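# Fully open an incubator's outer and inner glass doors

## Task

Swing the incubator's outer door and then the glass door behind it fully open so both stay open without the robot holding them; no flask may reach the floor, neither door may be slammed open or closed, the robot must not tip over or finish leaning, and at the end the gripper must release and the robot must back away.

## Robot and tools

ROBOT. A Hello Robot Stretch 3 with one arm. The base is two-wheeled, 0.33 m long and 0.34 m wide, and can only drive straight or spin in place; it cannot slide sideways. Spinning pivots about the wheel midpoint, 0.05 m behind the front edge. A lift carries the arm up a mast, and the arm telescopes out to the robot's RIGHT, so reaching forward means driving the base. With arm retracted and wrist folded, a spin sweeps a 0.28 m radius; an unfolded level wrist reaches past that. Cameras: head_camera and nav_camera ride on the head (aimed by head_pan_rad and head_tilt_rad); wrist_camera is on the gripper.

FRAMES. Base frame: origin on the floor between the drive wheels, x forward, y left, z up. hand_pose is reported in it, located where closed fingertips meet. Odometry frame is the base frame at the start; heading is positive leftward, -3.142 to 3.142.

execute_actions takes "actions", a list run in order (empty list just returns a result with images). Each action may have "robot", "steps" (1 to 450 control steps, 30 per second, default 1) and "until". "steps" alone waits. "robot" is one command, a list of up to 8 commands run one after another, or {"stop": true} which brakes everything and clears the queue. A command can contain:
- "base": exactly one of {"translate_m": d} (metres, forward positive, |d| at most 1) or {"rotate_rad": d} (radians, counter-clockwise/left positive, |d| at most 3.2). Both are offsets from where the base is when that command begins, not positions.
- "joints": absolute targets by name; unnamed joints keep their current target. lift_m 0 to 1.1 (arm height); arm_m 0 to 0.52 (extension); wrist_yaw_rad -1.345 to 4.42 (0 along the arm, positive swings toward the front, 3.0 folded over the base); wrist_pitch_rad -1.57 to 0.451 (negative tips fingers down); wrist_roll_rad -2.911 to 2.911; gripper_m -0.089 to 0.179 (larger is wider; true fingertip gap is a bit smaller, zero below 0.007); head_pan_rad -3.953 to 1.73 (positive left, -1.57 looks along the arm); head_tilt_rad -1.53 to 0.419 (negative down).
- "contact_limits": {"arm_m": effort percent 1 to 100}; lower is gentler and stops the arm sooner. It applies until arm_m's next command.
In a list, {"pause_s": s} (max 15) waits. Motions run concurrently and continue across later actions and while you think; a new command overrides at once and discards the rest of an older queue. A number out of range rejects the whole call.

"until" ends an action early. Common form: {"robot": {"status": "ended"}} with steps 450, true once nothing moves and no queue runs. Fields can be compared: e.g. {"robot": {"lift_m": [">", 0.3], "base_status": ["!=", "moving"]}}; numbers use =, !=, <, <=, >, >=; statuses take a word or ["!=","moving"]. {"any": {"status": "ended"}} fires when any one motion or queue finishes.

zoom_image: {"camera": one of head_camera, nav_camera, wrist_camera, "region": [x0, y0, x1, y1]} in pixels of that camera's last image, origin top-left, at most 504x504. Images: head 896x504, nav 672x504 fisheye, wrist 644x364.

finished_scene: {"scene": number} ends the current scene irreversibly and reports success. Call it only after all motion has ended, doors are open and the robot has let go and backed off.

RESULTS. base_status shows progress, e.g. moving (translate_m +0.12 of +0.30). joint_goals and joint_status give targets and states per joint: moving, done, off_target (came to rest away from target, may still be pushing), contact_stop (arm or lift met firm resistance and went slack), time_out, stopped, not_commanded, torque_fault (wrist servo cut out for 10 s, joint limp). measured_speeds are encoder speeds. refusals counts refused goals; queue is idle, running, done, dropped or stopped; queue_left counts unstarted commands. Lines starting refused:, dropped:, replaced: explain problems. on_its_own appears when the robot changed a goal itself, a joint is slack or off, effort at rest is unusual, or base_tilt has drifted 3 degrees or more. motor_effort is percent of max with peak in brackets; positive pushes toward higher values. lidar_m: 12 distances in 30-degree sectors counter-clockwise from straight ahead (4th left, 7th behind, 10th right), plane 0.17 m high, blind to glass. wrist_depth_mm and head_depth_mm are 7x7 median depth grids.

SPEED. Base is fast (0.30 m/s, 1.9 rad/s) only when stowed: lift_m under 0.30, arm_m under 0.03, wrist_yaw_rad over 2.54; otherwise 0.10 m/s and 0.63 rad/s.

GRIPPER. Grip by commanding below the object's width; release by going at least 0.02 above the touch value. Readings and done do not prove a hold.

CAUTIONS. Fold or unfold the wrist only with lift_m between 0.32 and 0.95, pitch -0.4, roll near 0, or it may strike the robot; once folded the lift can drop to 0.25. With yaw below -0.4 keep pitch at -0.5 or lower. Pushing something rigid with the gripper higher than about 0.45 m can tip the robot; a second push after a contact_stop is riskier. Do not drive while gripping or hooking something fixed. Move doors slowly so they do not slam, and avoid knocking flasks off shelves. If tilt appears, reverse the last move in small steps, withdraw the gripper, and lower lift_m to about 0.2 if still leaning. Loose objects may occasionally be nudged by outside forces.

Each tool is called after ">>>" as name([rows], argument=value, ...), one row to a line, values as JSON.

## Session

>>> execute_actions(actions=[])

Scene clock: 0.00 s.
robot.base_odometry: x=+0.000 y=+0.000 heading=+0.000 (m, m, rad; robot's odometry frame)
robot.turned_by_wheels: +0.000 (rad since the last result)
robot.turned_by_imu: +0.000 (rad since the last result)
robot.base_tilt: forward=+2.1 right=+0.7 (deg)
robot.lidar_m: 2.58 1.97 2.43 1.73 1.50 1.50 1.73 2.33 2.33 2.65 1.66 1.70
robot.head_depth_mm: 1920 2294 2301 2304 2291 2289 2257 / 1935 2485 2490 2479 2482 2498 2271 / 1923 2662 2692 2718 2715 2701 2264 / 1919 2841 2969 3005 2994 3009 2262 / 1928 2847 3064 3033 3076 2989 2256 / 1689 2707 2777 2805 2803 2806 2286 / 1661 2514 2577 2550 2546 2547 2299
robot.base_status: not_commanded
robot.joint_positions: lift_m=+0.360 arm_m=+0.002 wrist_yaw_rad=+2.982 wrist_pitch_rad=-0.617 wrist_roll_rad=-0.015 gripper_m=+0.037 head_pan_rad=-0.017 head_tilt_rad=-0.009
robot.joint_goals: lift_m=+0.360 arm_m=+0.002 wrist_yaw_rad=+2.982 wrist_pitch_rad=-0.617 wrist_roll_rad=-0.015 gripper_m=+0.037 head_pan_rad=-0.017 head_tilt_rad=-0.009
robot.joint_status: lift_m=not_commanded arm_m=not_commanded wrist_yaw_rad=not_commanded wrist_pitch_rad=not_commanded wrist_roll_rad=not_commanded gripper_m=not_commanded head_pan_rad=not_commanded head_tilt_rad=not_commanded
robot.measured_speeds: translate_m=+0.000 rotate_rad=+0.000 lift_m=+0.000 arm_m=+0.000 wrist_yaw_rad=+0.000 wrist_pitch_rad=+0.000 wrist_roll_rad=+0.000 head_pan_rad=+0.000 head_tilt_rad=+0.000
robot: refusals=0 queue=idle queue_left=0
robot.motor_effort: left_wheel=-1 right_wheel=+0 lift_m=+21 arm_m=+0 wrist_yaw_rad=+0 wrist_pitch_rad=+5 wrist_roll_rad=+0 gripper_m=-1 head_pan_rad=+0 head_tilt_rad=+0 (%)
robot.hand_pose: x=+0.0099 y=+0.0461 z=+0.3304 quat_wxyz=(+0.267, +0.683, +0.162, +0.660) (m; robot's base frame)
robot.wrist_depth_mm: - - - - - - - / - - - - - 955 934 / 855 829 824 814 795 789 769 / 710 701 691 676 663 665 642 / 613 603 606 603 601 570 558 / 528 539 - - - 501 498 / 478 - - - 449 451 441
pictures: head_camera (sideways: a quarter turn clockwise sets it upright), nav_camera (sideways: a quarter turn counterclockwise sets it upright), wrist_camera
Images, in order (width x height): head_camera 896x504, nav_camera 672x504, wrist_camera 644x364.

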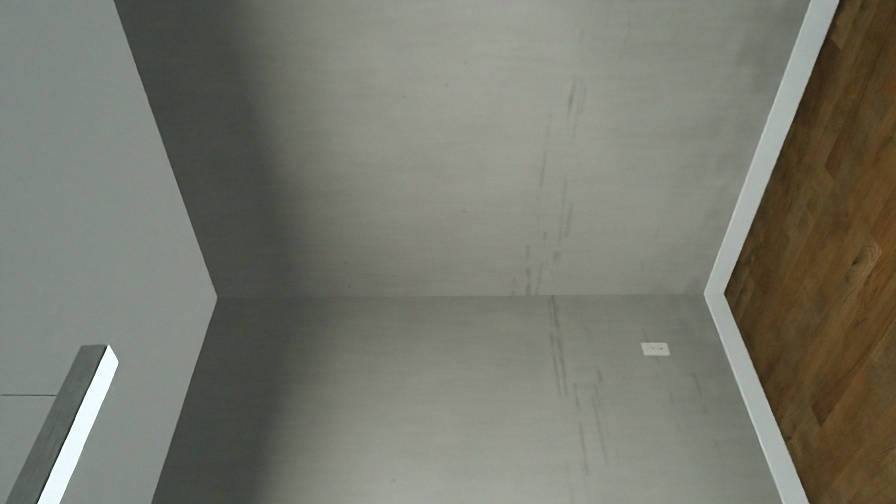

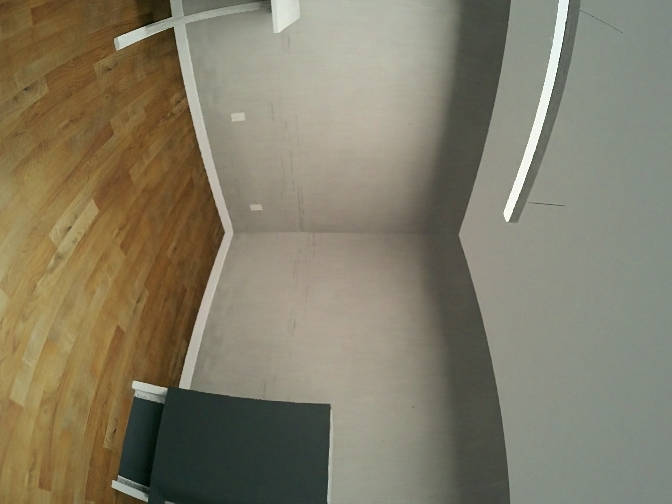

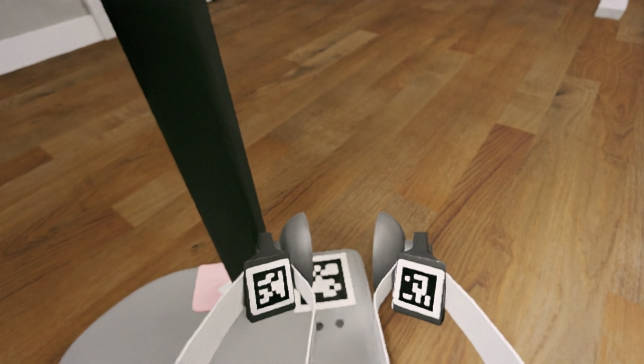

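>>> execute_actions([
  {"robot":{"joints":{"head_pan_rad":-1.2,"head_tilt_rad":-0.3}},"steps":200,"until":{"robot":{"status":"ended"}}},
])

>>> execute_actions([
  {"robot":{"joints":{"head_pan_rad":1.2}},"steps":200,"until":{"robot":{"status":"ended"}}},
])

>>> execute_actions([
  {"robot":{"joints":{"head_pan_rad":-2.8}},"steps":200,"until":{"robot":{"status":"ended"}}},
])

Scene clock: 1.70 s.
robot.base_odometry: x=+0.000 y=+0.000 heading=+0.000 (m, m, rad; robot's odometry frame)
robot.turned_by_wheels: +0.000 (rad since the last result)
robot.turned_by_imu: +0.000 (rad since the last result)
robot.base_tilt: forward=+2.1 right=+0.7 (deg)
robot.lidar_m: 2.58 1.97 2.42 1.74 1.50 1.50 1.72 2.33 2.33 2.64 1.66 1.70
robot.head_depth_mm: 2440 2579 2740 2915 2743 1961 1549 / 2358 2467 2581 2757 2724 1986 1547 / 2209 2349 2453 2620 2633 1971 1558 / 2108 2247 2341 2472 2545 1983 1557 / 2025 2134 2275 2389 2472 2000 1558 / 1964 2043 2147 2282 2402 1977 1550 / 1888 1984 2030 1528 1585 1777 1560
robot.base_status: not_commanded
robot.joint_positions: lift_m=+0.360 arm_m=+0.002 wrist_yaw_rad=+2.982 wrist_pitch_rad=-0.617 wrist_roll_rad=-0.015 gripper_m=+0.037 head_pan_rad=-1.193 head_tilt_rad=-0.296
robot.joint_goals: lift_m=+0.360 arm_m=+0.002 wrist_yaw_rad=+2.982 wrist_pitch_rad=-0.617 wrist_roll_rad=-0.015 gripper_m=+0.037 head_pan_rad=-1.200 head_tilt_rad=-0.300
robot.joint_status: lift_m=not_commanded arm_m=not_commanded wrist_yaw_rad=not_commanded wrist_pitch_rad=not_commanded wrist_roll_rad=not_commanded gripper_m=not_commanded head_pan_rad=done head_tilt_rad=done
robot.measured_speeds: translate_m=+0.000 rotate_rad=+0.000 lift_m=+0.000 arm_m=+0.000 wrist_yaw_rad=+0.000 wrist_pitch_rad=+0.000 wrist_roll_rad=+0.000 head_pan_rad=+0.000 head_tilt_rad=+0.000
robot: refusals=0 queue=done queue_left=0
robot.motor_effort: left_wheel=-1(0) right_wheel=+0(1) lift_m=+21(21) arm_m=+0(0) wrist_yaw_rad=-1(0) wrist_pitch_rad=+5(5) wrist_roll_rad=+0(0) gripper_m=+0(0) head_pan_rad=-3(33) head_tilt_rad=-1(17) (%)
robot.hand_pose: x=+0.0099 y=+0.0461 z=+0.3304 quat_wxyz=(+0.267, +0.683, +0.162, +0.660) (m; robot's base frame)
robot.wrist_depth_mm: - - - - - - - / - - - - - 954 957 / 870 855 839 818 781 792 769 / 719 720 689 669 658 656 640 / 605 608 604 596 596 565 559 / 541 542 - - - 498 496 / 473 - - - 452 450 445
pictures: head_camera (sideways: a quarter turn clockwise sets it upright), nav_camera (sideways: a quarter turn counterclockwise sets it upright), wrist_camera
Images, in order (width x height): head_camera 896x504, nav_camera 672x504, wrist_camera 644x364.

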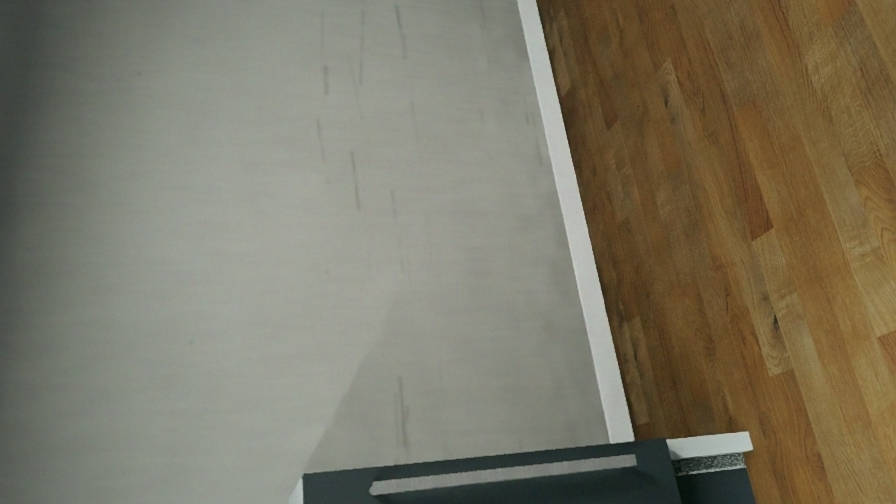

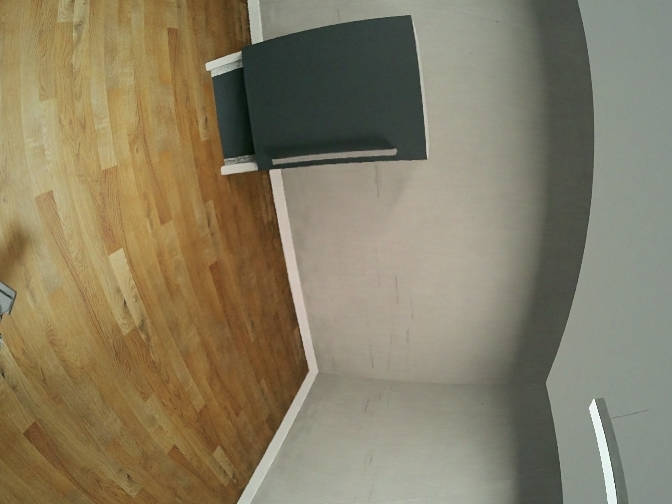

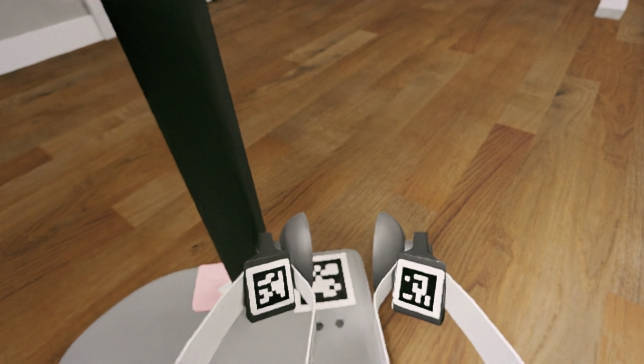

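Scene clock: 3.47 s.
robot.base_odometry: x=+0.000 y=+0.000 heading=+0.000 (m, m, rad; robot's odometry frame)
robot.turned_by_wheels: +0.000 (rad since the last result)
robot.turned_by_imu: +0.000 (rad since the last result)
robot.base_tilt: forward=+2.1 right=+0.8 (deg)
robot.lidar_m: 2.58 1.97 2.42 1.74 1.50 1.50 1.72 2.34 2.33 2.65 1.66 1.69
robot.head_depth_mm: 2027 2098 2186 2319 2415 1972 1539 / 2064 2161 2268 2435 2488 1997 1552 / 2158 2262 2360 2520 2624 1986 1559 / 2269 2366 2456 2611 2668 1979 1562 / 2322 2455 2573 2629 2606 1996 1559 / 2338 2421 2441 2565 2585 1990 1555 / 2022 2081 2145 2212 2266 1989 1557
robot.base_status: not_commanded
robot.joint_positions: lift_m=+0.360 arm_m=+0.002 wrist_yaw_rad=+2.982 wrist_pitch_rad=-0.617 wrist_roll_rad=-0.015 gripper_m=+0.037 head_pan_rad=+1.193 head_tilt_rad=-0.296
robot.joint_goals: lift_m=+0.360 arm_m=+0.002 wrist_yaw_rad=+2.982 wrist_pitch_rad=-0.617 wrist_roll_rad=-0.015 gripper_m=+0.037 head_pan_rad=+1.200 head_tilt_rad=-0.300
robot.joint_status: lift_m=not_commanded arm_m=not_commanded wrist_yaw_rad=not_commanded wrist_pitch_rad=not_commanded wrist_roll_rad=not_commanded gripper_m=not_commanded head_pan_rad=done head_tilt_rad=done
robot.measured_speeds: translate_m=+0.000 rotate_rad=+0.000 lift_m=+0.000 arm_m=+0.000 wrist_yaw_rad=+0.000 wrist_pitch_rad=+0.000 wrist_roll_rad=+0.000 head_pan_rad=+0.000 head_tilt_rad=+0.000
robot: refusals=0 queue=done queue_left=0
robot.motor_effort: left_wheel=-1(1) right_wheel=+0(0) lift_m=+21(21) arm_m=+0(1) wrist_yaw_rad=+0(1) wrist_pitch_rad=+5(5) wrist_roll_rad=+0(0) gripper_m=+0(0) head_pan_rad=+3(31) head_tilt_rad=-2(2) (%)
robot.hand_pose: x=+0.0099 y=+0.0461 z=+0.3304 quat_wxyz=(+0.267, +0.683, +0.162, +0.660) (m; robot's base frame)
robot.wrist_depth_mm: - - - - - - - / - - - - 969 959 925 / 866 833 832 823 801 798 776 / 719 702 703 679 680 660 648 / 620 613 596 602 587 567 567 / 526 543 - - - 500 493 / 479 - - - 450 445 440
pictures: head_camera (sideways: a quarter turn clockwise sets it upright), nav_camera (sideways: a quarter turn counterclockwise sets it upright), wrist_camera
Images, in order (width x height): head_camera 896x504, nav_camera 672x504, wrist_camera 644x364.

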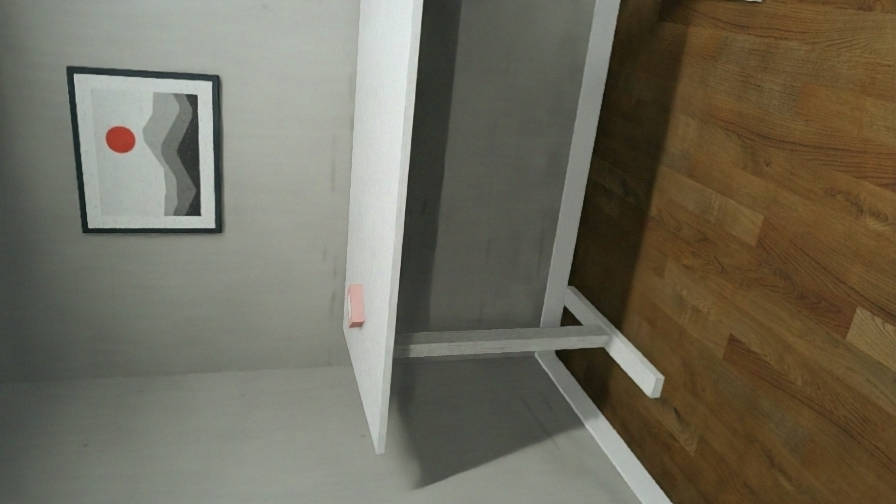

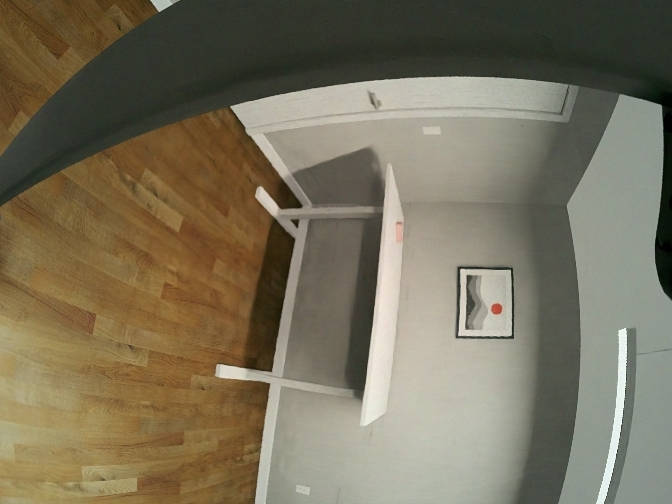

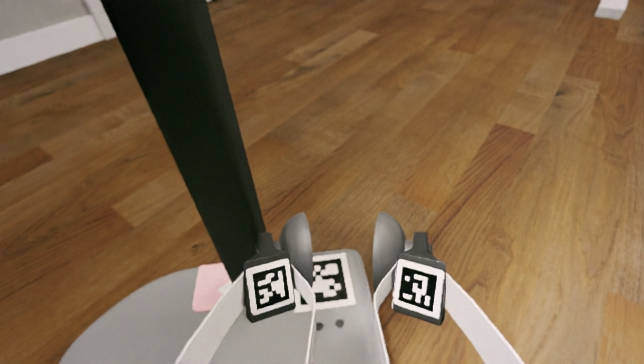

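Scene clock: 6.00 s.
robot.base_odometry: x=+0.000 y=+0.000 heading=+0.000 (m, m, rad; robot's odometry frame)
robot.turned_by_wheels: +0.000 (rad since the last result)
robot.turned_by_imu: +0.000 (rad since the last result)
robot.base_tilt: forward=+2.2 right=+0.7 (deg)
robot.lidar_m: 2.58 1.97 2.42 1.74 1.50 1.50 1.72 2.34 2.33 2.63 1.66 1.70
robot.head_depth_mm: 1877 1939 2013 2056 2139 1970 1551 / 2153 2198 2322 2397 2453 1982 1559 / 2336 2447 2590 2686 2726 1989 1554 / 2223 2351 2473 2597 2654 1991 1557 / 2145 2237 2373 2470 2561 1984 1561 / 2040 2150 2241 2353 2445 2006 1551 / 1986 2077 2144 2254 2352 2003 1548
robot.base_status: not_commanded
robot.joint_positions: lift_m=+0.360 arm_m=+0.002 wrist_yaw_rad=+2.982 wrist_pitch_rad=-0.617 wrist_roll_rad=-0.015 gripper_m=+0.037 head_pan_rad=-2.793 head_tilt_rad=-0.296
robot.joint_goals: lift_m=+0.360 arm_m=+0.002 wrist_yaw_rad=+2.982 wrist_pitch_rad=-0.617 wrist_roll_rad=-0.015 gripper_m=+0.037 head_pan_rad=-2.800 head_tilt_rad=-0.300
robot.joint_status: lift_m=not_commanded arm_m=not_commanded wrist_yaw_rad=not_commanded wrist_pitch_rad=not_commanded wrist_roll_rad=not_commanded gripper_m=not_commanded head_pan_rad=done head_tilt_rad=done
robot.measured_speeds: translate_m=+0.000 rotate_rad=+0.000 lift_m=+0.000 arm_m=+0.000 wrist_yaw_rad=+0.000 wrist_pitch_rad=+0.000 wrist_roll_rad=+0.000 head_pan_rad=+0.000 head_tilt_rad=+0.000
robot: refusals=0 queue=done queue_left=0
robot.motor_effort: left_wheel=+0(0) right_wheel=+1(0) lift_m=+21(20) arm_m=+0(0) wrist_yaw_rad=-1(0) wrist_pitch_rad=+5(5) wrist_roll_rad=+0(0) gripper_m=+0(0) head_pan_rad=-3(34) head_tilt_rad=-2(2) (%)
robot.hand_pose: x=+0.0099 y=+0.0461 z=+0.3304 quat_wxyz=(+0.267, +0.683, +0.162, +0.660) (m; robot's base frame)
robot.wrist_depth_mm: - - - - - - - / - - - - 986 934 942 / 851 862 823 793 809 770 767 / 710 707 683 686 672 643 650 / 611 594 600 597 592 576 552 / 534 542 - - - 500 499 / 475 - - - 450 445 446
pictures: head_camera (sideways: a quarter turn clockwise sets it upright), nav_camera (sideways: a quarter turn counterclockwise sets it upright), wrist_camera
Images, in order (width x height): head_camera 896x504, nav_camera 672x504, wrist_camera 644x364.

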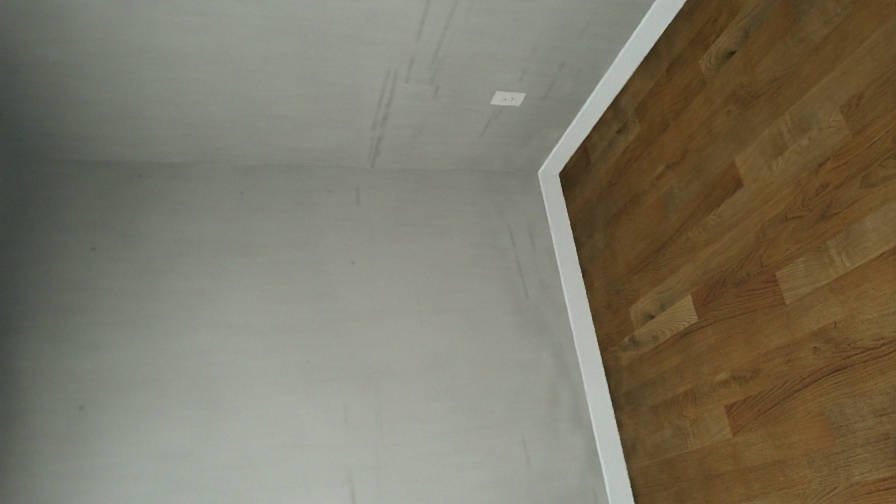

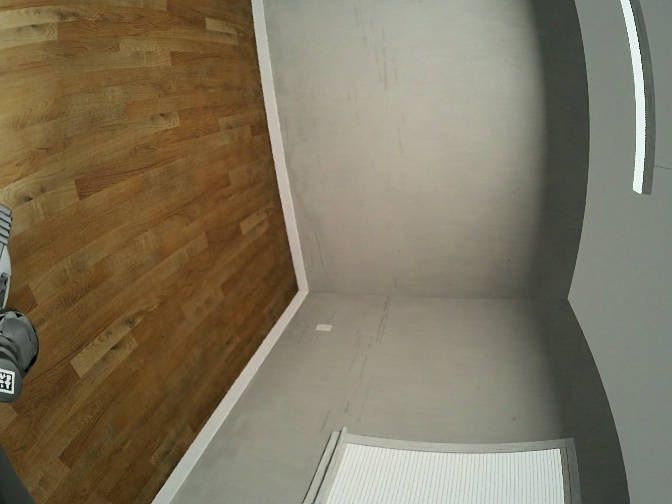

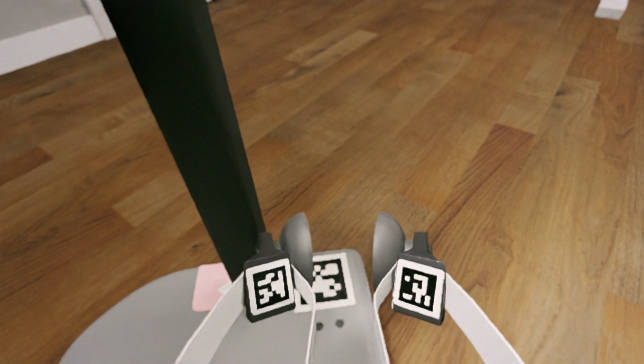

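>>> execute_actions([
  {"robot":{"joints":{"head_pan_rad":-1.65,"head_tilt_rad":-0.45}},"steps":200,"until":{"robot":{"status":"ended"}}},
])

Scene clock: 7.40 s.
robot.base_odometry: x=+0.000 y=+0.000 heading=+0.000 (m, m, rad; robot's odometry frame)
robot.turned_by_wheels: +0.000 (rad since the last result)
robot.turned_by_imu: +0.000 (rad since the last result)
robot.base_tilt: forward=+2.1 right=+0.7 (deg)
robot.lidar_m: 2.57 1.97 2.42 1.73 1.50 1.50 1.72 2.33 2.34 2.65 1.66 1.70
robot.head_depth_mm: 2068 2201 2317 2502 2137 1673 1358 / 2225 2350 2511 2655 2121 1668 1367 / 2347 2503 2718 2855 2146 1681 1369 / 2546 2713 2920 3000 2147 1677 1372 / 2667 2858 3043 2995 2151 1677 1374 / 2469 2610 2744 2860 2163 1677 1373 / 2232 2356 2492 2612 2174 1681 1372
robot.base_status: not_commanded
robot.joint_positions: lift_m=+0.360 arm_m=+0.002 wrist_yaw_rad=+2.982 wrist_pitch_rad=-0.617 wrist_roll_rad=-0.015 gripper_m=+0.037 head_pan_rad=-1.657 head_tilt_rad=-0.444
robot.joint_goals: lift_m=+0.360 arm_m=+0.002 wrist_yaw_rad=+2.982 wrist_pitch_rad=-0.617 wrist_roll_rad=-0.015 gripper_m=+0.037 head_pan_rad=-1.650 head_tilt_rad=-0.450
robot.joint_status: lift_m=not_commanded arm_m=not_commanded wrist_yaw_rad=not_commanded wrist_pitch_rad=not_commanded wrist_roll_rad=not_commanded gripper_m=not_commanded head_pan_rad=done head_tilt_rad=done
robot.measured_speeds: translate_m=+0.000 rotate_rad=+0.000 lift_m=+0.000 arm_m=+0.000 wrist_yaw_rad=+0.000 wrist_pitch_rad=+0.000 wrist_roll_rad=+0.000 head_pan_rad=+0.000 head_tilt_rad=+0.000
robot: refusals=0 queue=done queue_left=0
robot.motor_effort: left_wheel=-1(1) right_wheel=+0(0) lift_m=+21(21) arm_m=+0(0) wrist_yaw_rad=-1(0) wrist_pitch_rad=+5(5) wrist_roll_rad=+0(0) gripper_m=+0(0) head_pan_rad=+3(32) head_tilt_rad=-2(12) (%)
robot.hand_pose: x=+0.0099 y=+0.0461 z=+0.3304 quat_wxyz=(+0.267, +0.683, +0.162, +0.660) (m; robot's base frame)
robot.wrist_depth_mm: - - - - - - - / - - - - - 957 938 / 878 840 831 807 789 785 769 / 709 712 683 681 667 647 642 / 612 600 605 601 600 575 564 / 534 541 - - - 500 494 / 483 - - - 444 449 443
pictures: head_camera (sideways: a quarter turn clockwise sets it upright), nav_camera (sideways: a quarter turn counterclockwise sets it upright), wrist_camera
Images, in order (width x height): head_camera 896x504, nav_camera 672x504, wrist_camera 644x364.

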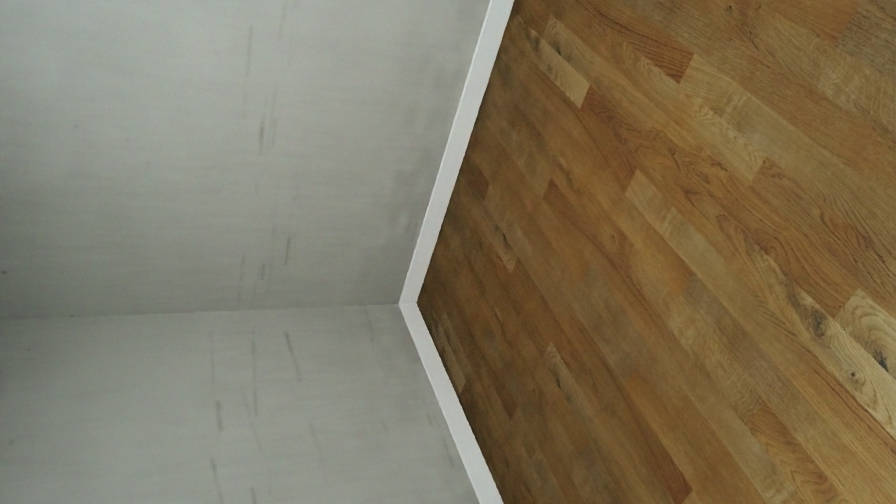

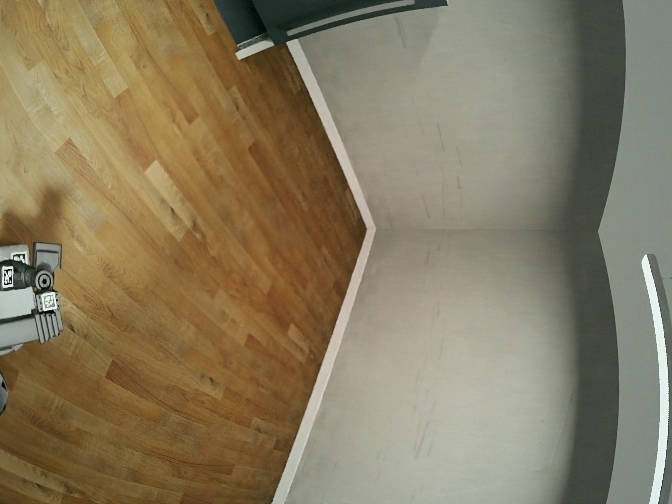

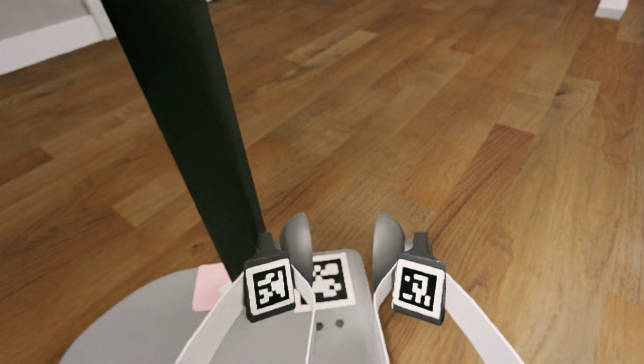

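Wrong way; the incubator is front-right.

>>> execute_actions([
  {"robot":{"joints":{"head_pan_rad":-0.75,"head_tilt_rad":-0.4}},"steps":200,"until":{"robot":{"status":"ended"}}},
])

Scene clock: 8.67 s.
robot.base_odometry: x=+0.000 y=+0.000 heading=+0.000 (m, m, rad; robot's odometry frame)
robot.turned_by_wheels: +0.000 (rad since the last result)
robot.turned_by_imu: +0.000 (rad since the last result)
robot.base_tilt: forward=+2.1 right=+0.7 (deg)
robot.lidar_m: 2.58 1.97 2.42 1.74 1.50 1.50 1.72 2.33 2.33 2.64 1.66 1.70
robot.head_depth_mm: 1896 2029 2179 2331 2248 1728 1410 / 1887 2020 2160 2342 2260 1733 1404 / 1898 1969 1531 1656 1965 1745 1410 / 1884 1983 1514 1639 1915 1742 1407 / 1916 1996 1519 1650 1921 1746 1398 / 1916 1981 1524 1658 1885 1742 1409 / 1903 1998 1585 2357 2253 1746 1417
robot.base_status: not_commanded
robot.joint_positions: lift_m=+0.360 arm_m=+0.002 wrist_yaw_rad=+2.982 wrist_pitch_rad=-0.617 wrist_roll_rad=-0.015 gripper_m=+0.037 head_pan_rad=-0.757 head_tilt_rad=-0.409
robot.joint_goals: lift_m=+0.360 arm_m=+0.002 wrist_yaw_rad=+2.982 wrist_pitch_rad=-0.617 wrist_roll_rad=-0.015 gripper_m=+0.037 head_pan_rad=-0.750 head_tilt_rad=-0.400
robot.joint_status: lift_m=not_commanded arm_m=not_commanded wrist_yaw_rad=not_commanded wrist_pitch_rad=not_commanded wrist_roll_rad=not_commanded gripper_m=not_commanded head_pan_rad=done head_tilt_rad=done
robot.measured_speeds: translate_m=+0.000 rotate_rad=+0.000 lift_m=+0.000 arm_m=+0.000 wrist_yaw_rad=+0.000 wrist_pitch_rad=+0.000 wrist_roll_rad=+0.000 head_pan_rad=+0.000 head_tilt_rad=+0.000
robot: refusals=0 queue=done queue_left=0
robot.motor_effort: left_wheel=+0(0) right_wheel=+0(0) lift_m=+21(20) arm_m=+0(0) wrist_yaw_rad=+0(1) wrist_pitch_rad=+5(5) wrist_roll_rad=+0(0) gripper_m=+0(0) head_pan_rad=+3(33) head_tilt_rad=+2(7) (%)
robot.hand_pose: x=+0.0099 y=+0.0461 z=+0.3304 quat_wxyz=(+0.267, +0.683, +0.162, +0.660) (m; robot's base frame)
robot.wrist_depth_mm: - - - - - - - / - - - - 997 954 955 / 877 842 831 805 788 787 770 / 714 704 706 689 674 667 662 / 616 604 602 605 593 568 562 / 538 543 - - - 503 496 / 476 - - - 450 447 444
pictures: head_camera (sideways: a quarter turn clockwise sets it upright), nav_camera (sideways: a quarter turn counterclockwise sets it upright), wrist_camera
Images, in order (width x height): head_camera 896x504, nav_camera 672x504, wrist_camera 644x364.

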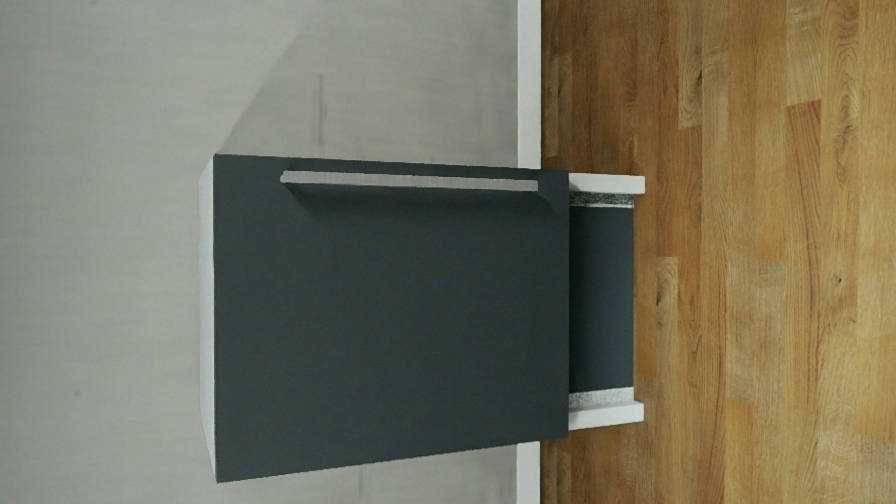

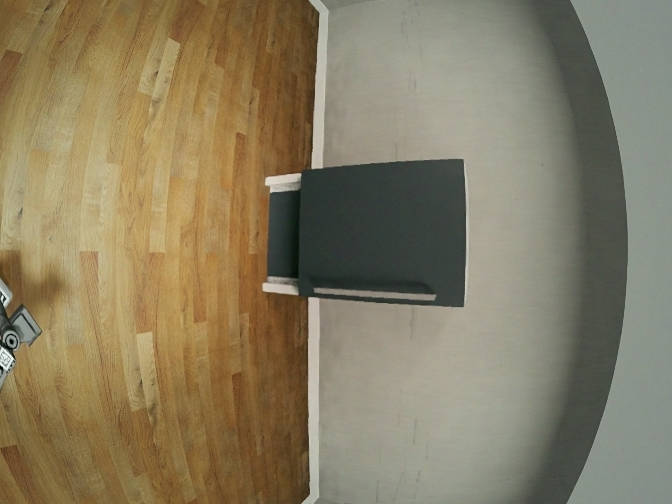

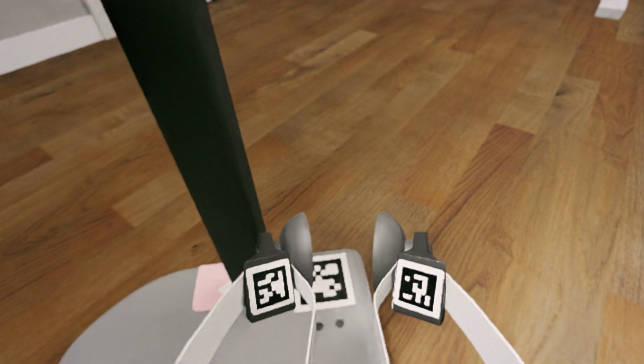

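>>> execute_actions([
  {"robot":[{"joints":{"lift_m":0.28,"arm_m":0}},{"base":{"rotate_rad":-0.9}},{"base":{"translate_m":0.76}},{"base":{"rotate_rad":1.7}},{"joints":{"lift_m":0.6,"wrist_pitch_rad":-0.4,"wrist_roll_rad":0,"head_pan_rad":-1.57,"head_tilt_rad":-0.6}},{"joints":{"wrist_yaw_rad":0,"gripper_m":0.12}},{"joints":{"wrist_pitch_rad":0}}],"steps":450,"until":{"robot":{"status":"ended"}}},
  {"steps":300,"until":{"robot":{"status":"ended"}}},
])

Scene clock: 27.73 s.
robot.base_odometry: x=+0.473 y=-0.595 heading=+0.800 (m, m, rad; robot's odometry frame)
robot.turned_by_wheels: +0.800 (rad since the last result)
robot.turned_by_imu: +0.789 (rad since the last result)
robot.base_tilt: forward=+2.1 right=+0.7 (deg)
robot.lidar_m: 2.52 2.17 2.31 2.26 2.33 2.32 2.23 2.15 1.56 0.90 0.98 2.13
robot.head_depth_mm: 1256 1378 1529 1709 1789 1472 1245 / 1251 1377 1531 1717 1780 1461 1243 / 1226 764 859 1669 1699 1430 1242 / 1206 751 820 921 1046 1386 1246 / 1206 752 835 941 1071 1396 1236 / 1216 750 836 942 1076 1398 1252 / 1207 752 837 941 1074 1398 1247
robot.base_status: done (rotate_rad +1.6998 of +1.7000)
robot.joint_positions: lift_m=+0.600 arm_m=+0.002 wrist_yaw_rad=+0.002 wrist_pitch_rad=-0.028 wrist_roll_rad=-0.003 gripper_m=+0.120 head_pan_rad=-1.563 head_tilt_rad=-0.592
robot.joint_goals: lift_m=+0.600 arm_m=+0.000 wrist_yaw_rad=+0.000 wrist_pitch_rad=+0.000 wrist_roll_rad=+0.000 gripper_m=+0.120 head_pan_rad=-1.570 head_tilt_rad=-0.600
robot.joint_status: lift_m=done arm_m=done wrist_yaw_rad=done wrist_pitch_rad=done wrist_roll_rad=done gripper_m=done head_pan_rad=done head_tilt_rad=done
robot.measured_speeds: translate_m=+0.000 rotate_rad=+0.000 lift_m=+0.000 arm_m=+0.000 wrist_yaw_rad=+0.000 wrist_pitch_rad=+0.000 wrist_roll_rad=+0.000 head_pan_rad=+0.000 head_tilt_rad=+0.000
robot: refusals=0 queue=done queue_left=0
robot.motor_effort: left_wheel=-3(7) right_wheel=+4(16) lift_m=+23(24) arm_m=+0(0) wrist_yaw_rad=-3(4) wrist_pitch_rad=+14(13) wrist_roll_rad=+2(3) gripper_m=+0(82) head_pan_rad=-3(32) head_tilt_rad=-4(15) (%)
robot.hand_pose: x=-0.0209 y=-0.4020 z=+0.7073 quat_wxyz=(+0.708, +0.011, -0.706, -0.009) (m; robot's base frame)
robot.wrist_depth_mm: 581 567 563 554 - - - / 595 593 584 575 - - - / 616 610 600 589 - - - / 627 628 624 599 - - - / 663 645 631 625 - - - / 682 666 662 644 - - - / - 683 677 670 - - -
pictures: head_camera (sideways: a quarter turn clockwise sets it upright), nav_camera (sideways: a quarter turn counterclockwise sets it upright), wrist_camera
Images, in order (width x height): head_camera 896x504, nav_camera 672x504, wrist_camera 644x364.

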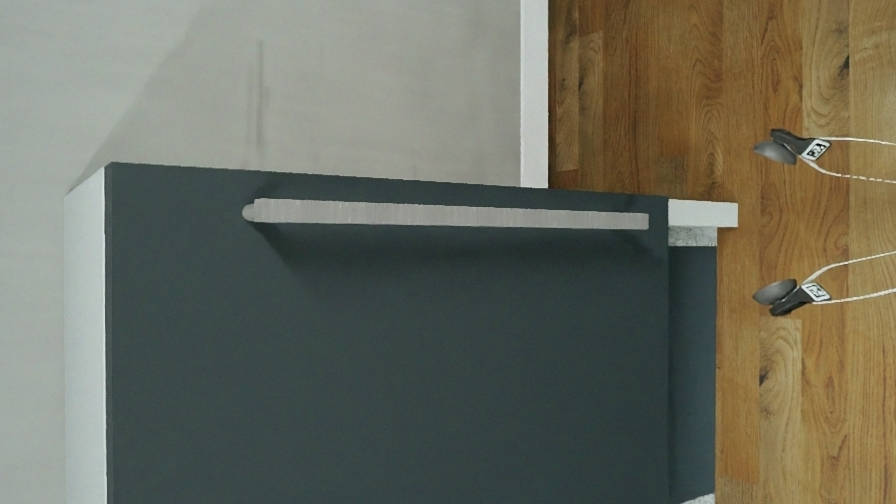

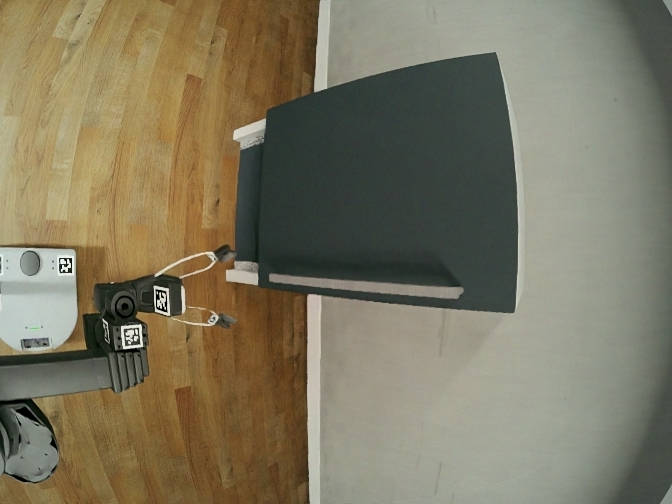

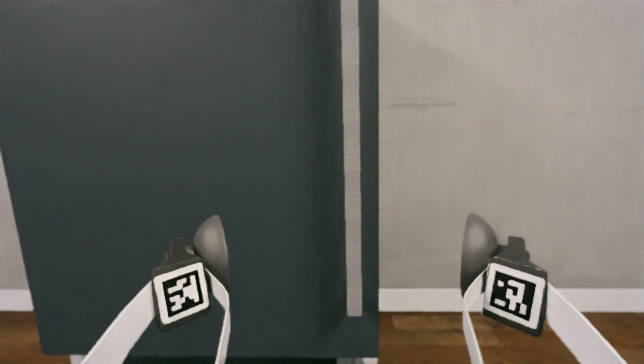

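>>> execute_actions([
  {"robot":{"joints":{"lift_m":0.5,"arm_m":0.25}},"steps":300,"until":{"robot":{"status":"ended"}}},
])

Scene clock: 31.03 s.
robot.base_odometry: x=+0.473 y=-0.595 heading=+0.800 (m, m, rad; robot's odometry frame)
robot.turned_by_wheels: +0.000 (rad since the last result)
robot.turned_by_imu: +0.000 (rad since the last result)
robot.base_tilt: forward=+2.1 right=+0.7 (deg)
robot.lidar_m: 2.52 2.17 2.32 2.25 2.34 2.32 2.23 2.15 1.56 0.90 0.98 2.12
robot.head_depth_mm: 1248 1384 1531 1723 1783 1469 1239 / 1253 1380 1531 1708 1789 1471 1272 / 1229 760 859 1655 1685 1482 - / 1209 751 821 919 1046 1385 1216 / 1214 751 838 939 1068 1396 1240 / 1211 751 836 940 1071 1392 1256 / 1211 750 834 939 1079 1400 1250
robot.base_status: done (rotate_rad +1.6998 of +1.7000)
robot.joint_positions: lift_m=+0.500 arm_m=+0.250 wrist_yaw_rad=+0.001 wrist_pitch_rad=-0.026 wrist_roll_rad=-0.003 gripper_m=+0.120 head_pan_rad=-1.563 head_tilt_rad=-0.593
robot.joint_goals: lift_m=+0.500 arm_m=+0.250 wrist_yaw_rad=+0.000 wrist_pitch_rad=+0.000 wrist_roll_rad=+0.000 gripper_m=+0.120 head_pan_rad=-1.570 head_tilt_rad=-0.600
robot.joint_status: lift_m=done arm_m=done wrist_yaw_rad=done wrist_pitch_rad=done wrist_roll_rad=done gripper_m=done head_pan_rad=done head_tilt_rad=done
robot.measured_speeds: translate_m=+0.000 rotate_rad=+0.000 lift_m=+0.000 arm_m=+0.000 wrist_yaw_rad=+0.000 wrist_pitch_rad=+0.000 wrist_roll_rad=+0.000 head_pan_rad=+0.000 head_tilt_rad=+0.000
robot: refusals=0 queue=done queue_left=0
robot.motor_effort: left_wheel=-3(3) right_wheel=+5(5) lift_m=+18(23) arm_m=+3(1) wrist_yaw_rad=-1(2) wrist_pitch_rad=+12(13) wrist_roll_rad=+2(1) gripper_m=+0(0) head_pan_rad=-3(2) head_tilt_rad=-4(4) (%)
robot.hand_pose: x=-0.0213 y=-0.6502 z=+0.6081 quat_wxyz=(+0.708, +0.010, -0.706, -0.009) (m; robot's base frame)
robot.wrist_depth_mm: 336 334 327 324 954 930 919 / 348 343 337 332 937 949 947 / 358 351 345 338 997 966 985 / 370 362 356 353 - - 986 / 381 375 366 360 - - - / 396 389 376 372 - - - / 405 401 389 383 959 994 -
pictures: head_camera (sideways: a quarter turn clockwise sets it upright), nav_camera (sideways: a quarter turn counterclockwise sets it upright), wrist_camera
Images, in order (width x height): head_camera 896x504, nav_camera 672x504, wrist_camera 644x364.

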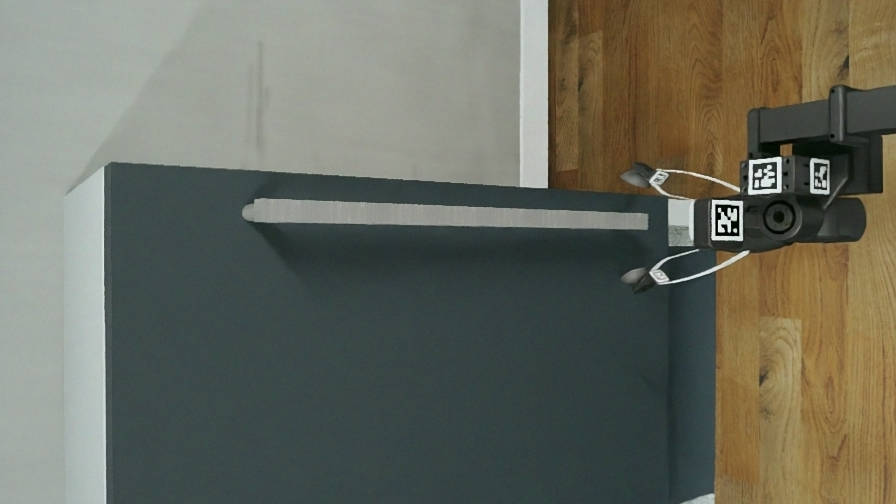

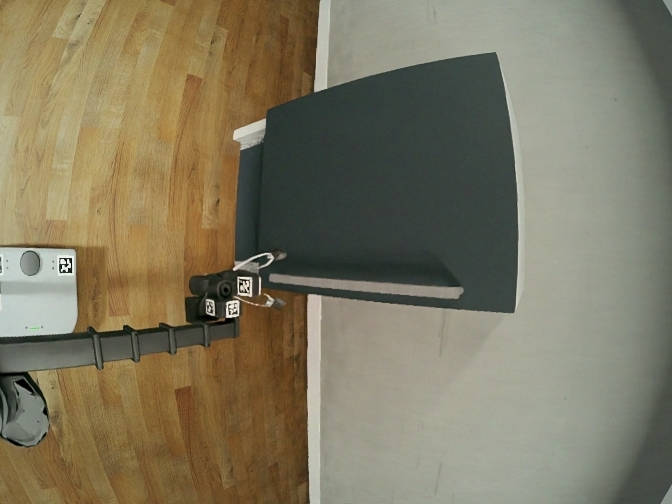

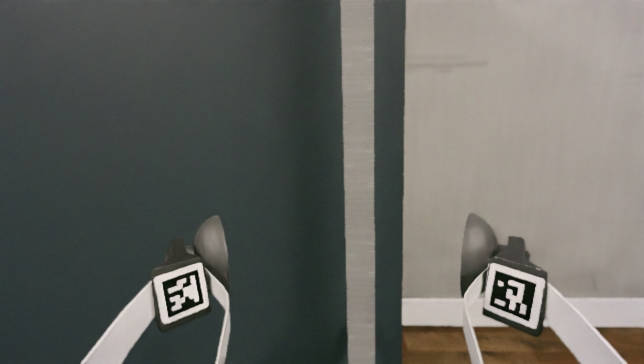

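>>> execute_actions([
  {"robot":{"base":{"translate_m":-0.01},"joints":{"gripper_m":0.09,"arm_m":0.33},"contact_limits":{"arm_m":15}},"steps":300,"until":{"robot":{"status":"ended"}}},
])

Scene clock: 33.10 s.
robot.base_odometry: x=+0.466 y=-0.602 heading=+0.800 (m, m, rad; robot's odometry frame)
robot.turned_by_wheels: +0.000 (rad since the last result)
robot.turned_by_imu: +0.000 (rad since the last result)
robot.base_tilt: forward=+2.1 right=+0.8 (deg)
robot.lidar_m: 2.53 2.19 2.31 2.25 2.33 2.31 2.22 2.15 1.56 0.90 0.98 2.12
robot.head_depth_mm: 1249 1374 1533 1712 1792 1468 1243 / 1259 1371 1543 1711 1786 1508 1269 / 1223 773 1479 1666 1746 - 1216 / 1210 751 822 921 1045 1399 1246 / 1216 751 836 939 1068 1395 1245 / 1209 753 835 937 1079 1396 1254 / 1204 751 838 937 1072 1395 1249
robot.base_status: done (translate_m -0.0100 of -0.0100)
robot.joint_positions: lift_m=+0.500 arm_m=+0.330 wrist_yaw_rad=+0.001 wrist_pitch_rad=-0.026 wrist_roll_rad=-0.003 gripper_m=+0.090 head_pan_rad=-1.563 head_tilt_rad=-0.593
robot.joint_goals: lift_m=+0.500 arm_m=+0.330 wrist_yaw_rad=+0.000 wrist_pitch_rad=+0.000 wrist_roll_rad=+0.000 gripper_m=+0.090 head_pan_rad=-1.570 head_tilt_rad=-0.600
robot.joint_status: lift_m=done arm_m=done wrist_yaw_rad=done wrist_pitch_rad=done wrist_roll_rad=done gripper_m=done head_pan_rad=done head_tilt_rad=done
robot.measured_speeds: translate_m=+0.000 rotate_rad=+0.000 lift_m=+0.000 arm_m=+0.000 wrist_yaw_rad=+0.000 wrist_pitch_rad=+0.000 wrist_roll_rad=+0.000 head_pan_rad=+0.000 head_tilt_rad=+0.000
robot: refusals=0 queue=done queue_left=0
robot.motor_effort: left_wheel=-2(6) right_wheel=+6(7) lift_m=+18(18) arm_m=+3(2) wrist_yaw_rad=-1(1) wrist_pitch_rad=+13(13) wrist_roll_rad=+2(1) gripper_m=-1(80) head_pan_rad=-3(3) head_tilt_rad=-3(4) (%)
robot.contact_limits: arm_m 15 (drawing in: default 15, maximum 24; extending or still: default 21, maximum 34)
robot.hand_pose: x=-0.0213 y=-0.7302 z=+0.6081 quat_wxyz=(+0.708, +0.010, -0.706, -0.009) (m; robot's base frame)
robot.wrist_depth_mm: 258 254 252 247 848 849 844 / 266 261 258 254 865 888 860 / 275 271 267 262 914 897 876 / 281 278 273 269 923 923 894 / 293 287 281 276 279 950 952 / 303 296 - 283 284 972 970 / 311 308 301 292 919 984 972
pictures: head_camera (sideways: a quarter turn clockwise sets it upright), nav_camera (sideways: a quarter turn counterclockwise sets it upright), wrist_camera
Images, in order (width x height): head_camera 896x504, nav_camera 672x504, wrist_camera 644x364.

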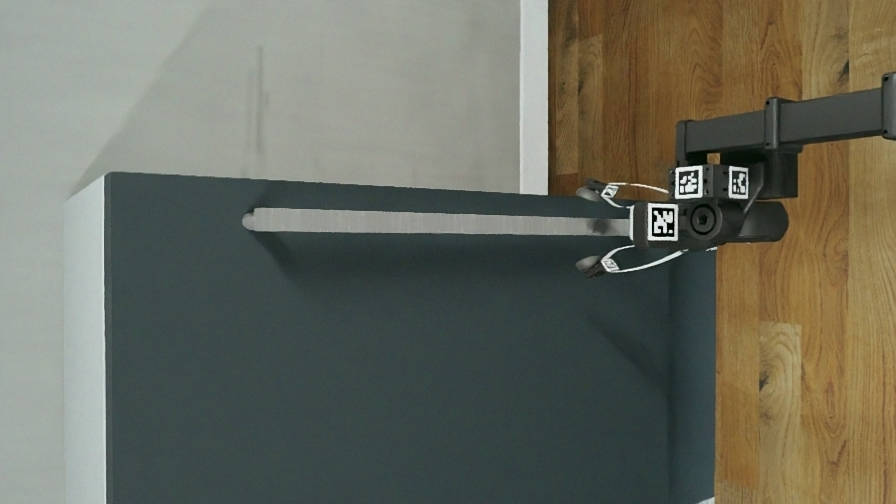

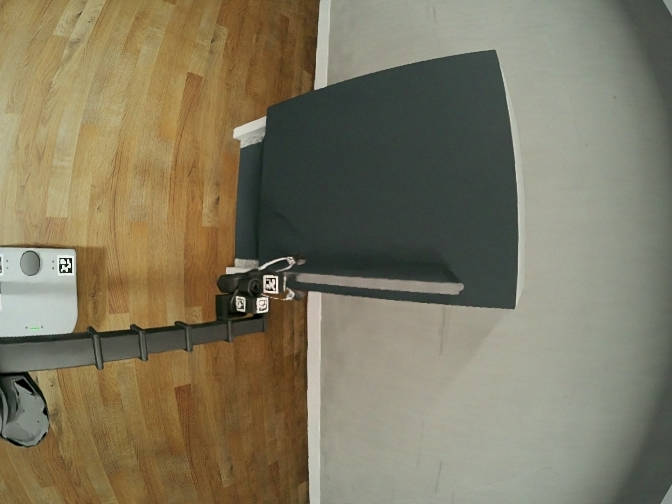

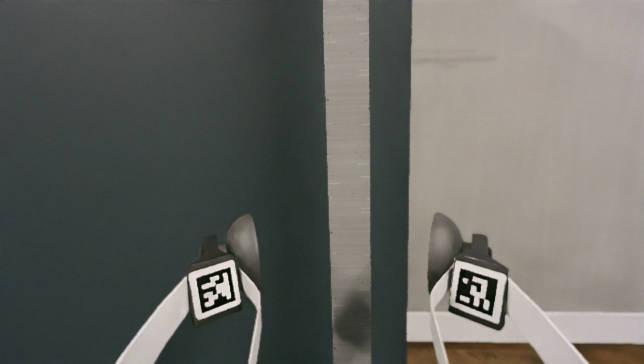

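>>> execute_actions([
  {"robot":[{"joints":{"arm_m":0.37},"contact_limits":{"arm_m":15}},{"joints":{"gripper_m":-0.03}},{"joints":{"arm_m":0.27},"contact_limits":{"arm_m":24}}],"steps":400,"until":{"robot":{"status":"ended"}}},
])

Scene clock: 37.93 s.
robot.base_odometry: x=+0.466 y=-0.602 heading=+0.800 (m, m, rad; robot's odometry frame)
robot.turned_by_wheels: +0.000 (rad since the last result)
robot.turned_by_imu: -0.001 (rad since the last result)
robot.base_tilt: forward=+2.1 right=+0.7 (deg)
robot.lidar_m: 2.53 2.19 2.30 2.25 2.34 2.30 2.22 2.15 1.56 0.90 0.98 2.12
robot.head_depth_mm: 1250 1379 1532 1726 1780 1475 1237 / 1257 1385 1527 1704 1791 1470 1269 / 1223 770 1478 1655 1743 1508 1200 / 1216 753 821 924 1046 1362 1212 / 1206 753 836 936 1073 1388 1246 / 1209 751 836 938 1070 1391 1246 / 1200 752 837 942 1078 1401 1251
robot.base_status: done (translate_m -0.0100 of -0.0100)
robot.joint_positions: lift_m=+0.500 arm_m=+0.270 wrist_yaw_rad=-0.001 wrist_pitch_rad=-0.025 wrist_roll_rad=-0.003 gripper_m=-0.029 head_pan_rad=-1.563 head_tilt_rad=-0.593
robot.joint_goals: lift_m=+0.500 arm_m=+0.270 wrist_yaw_rad=+0.000 wrist_pitch_rad=+0.000 wrist_roll_rad=+0.000 gripper_m=-0.030 head_pan_rad=-1.570 head_tilt_rad=-0.600
robot.joint_status: lift_m=done arm_m=done wrist_yaw_rad=done wrist_pitch_rad=done wrist_roll_rad=done gripper_m=done head_pan_rad=done head_tilt_rad=done
robot.measured_speeds: translate_m=+0.000 rotate_rad=+0.000 lift_m=+0.000 arm_m=+0.000 wrist_yaw_rad=+0.000 wrist_pitch_rad=+0.000 wrist_roll_rad=+0.000 head_pan_rad=+0.000 head_tilt_rad=+0.000
robot: refusals=0 queue=done queue_left=0
robot.motor_effort: left_wheel=-2(5) right_wheel=+3(13) lift_m=+18(18) arm_m=-2(4) wrist_yaw_rad=+1(8) wrist_pitch_rad=+12(13) wrist_roll_rad=+2(2) gripper_m=-13(96) head_pan_rad=-3(3) head_tilt_rad=-4(3) (%)
robot.contact_limits: arm_m 24 (drawing in: default 15, maximum 24; extending or still: default 21, maximum 34)
robot.hand_pose: x=-0.0217 y=-0.6708 z=+0.6083 quat_wxyz=(+0.708, +0.009, -0.706, -0.010) (m; robot's base frame)
robot.wrist_depth_mm: 316 313 308 302 907 914 900 / 325 320 318 311 974 920 917 / 336 331 325 318 956 958 947 / 346 344 335 325 993 968 951 / 357 350 346 340 - - 997 / 369 362 356 - - - - / 380 376 368 360 939 - -
pictures: head_camera (sideways: a quarter turn clockwise sets it upright), nav_camera (sideways: a quarter turn counterclockwise sets it upright), wrist_camera
Images, in order (width x height): head_camera 896x504, nav_camera 672x504, wrist_camera 644x364.

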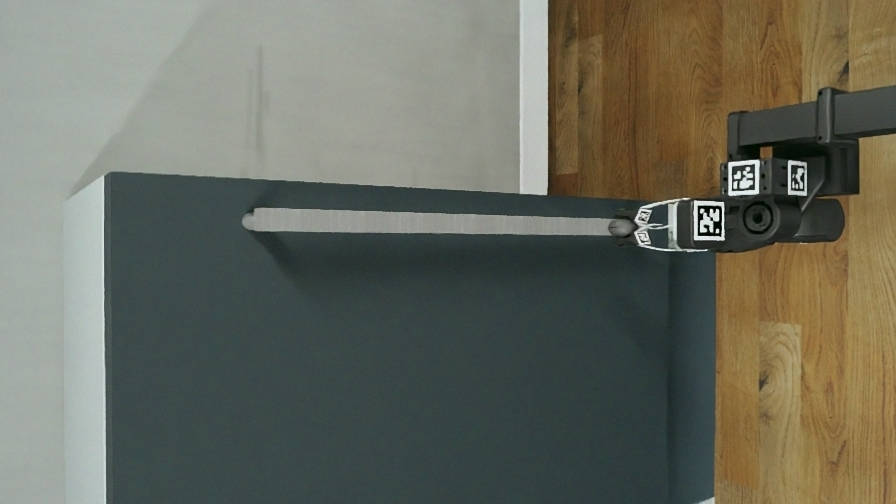

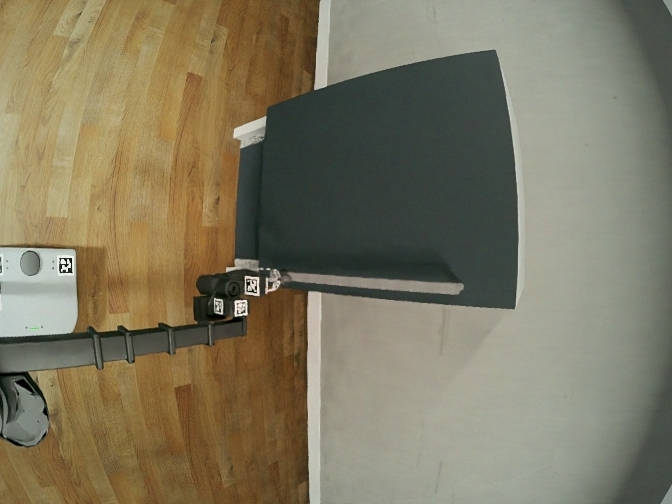

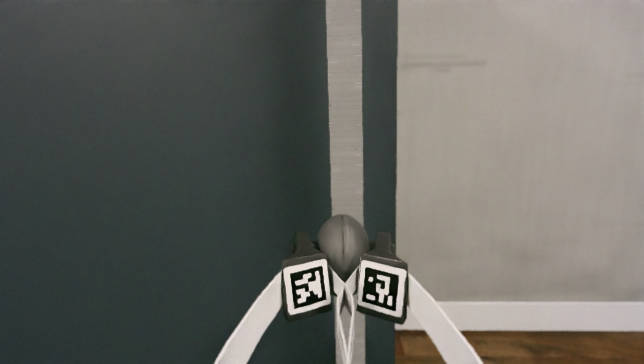

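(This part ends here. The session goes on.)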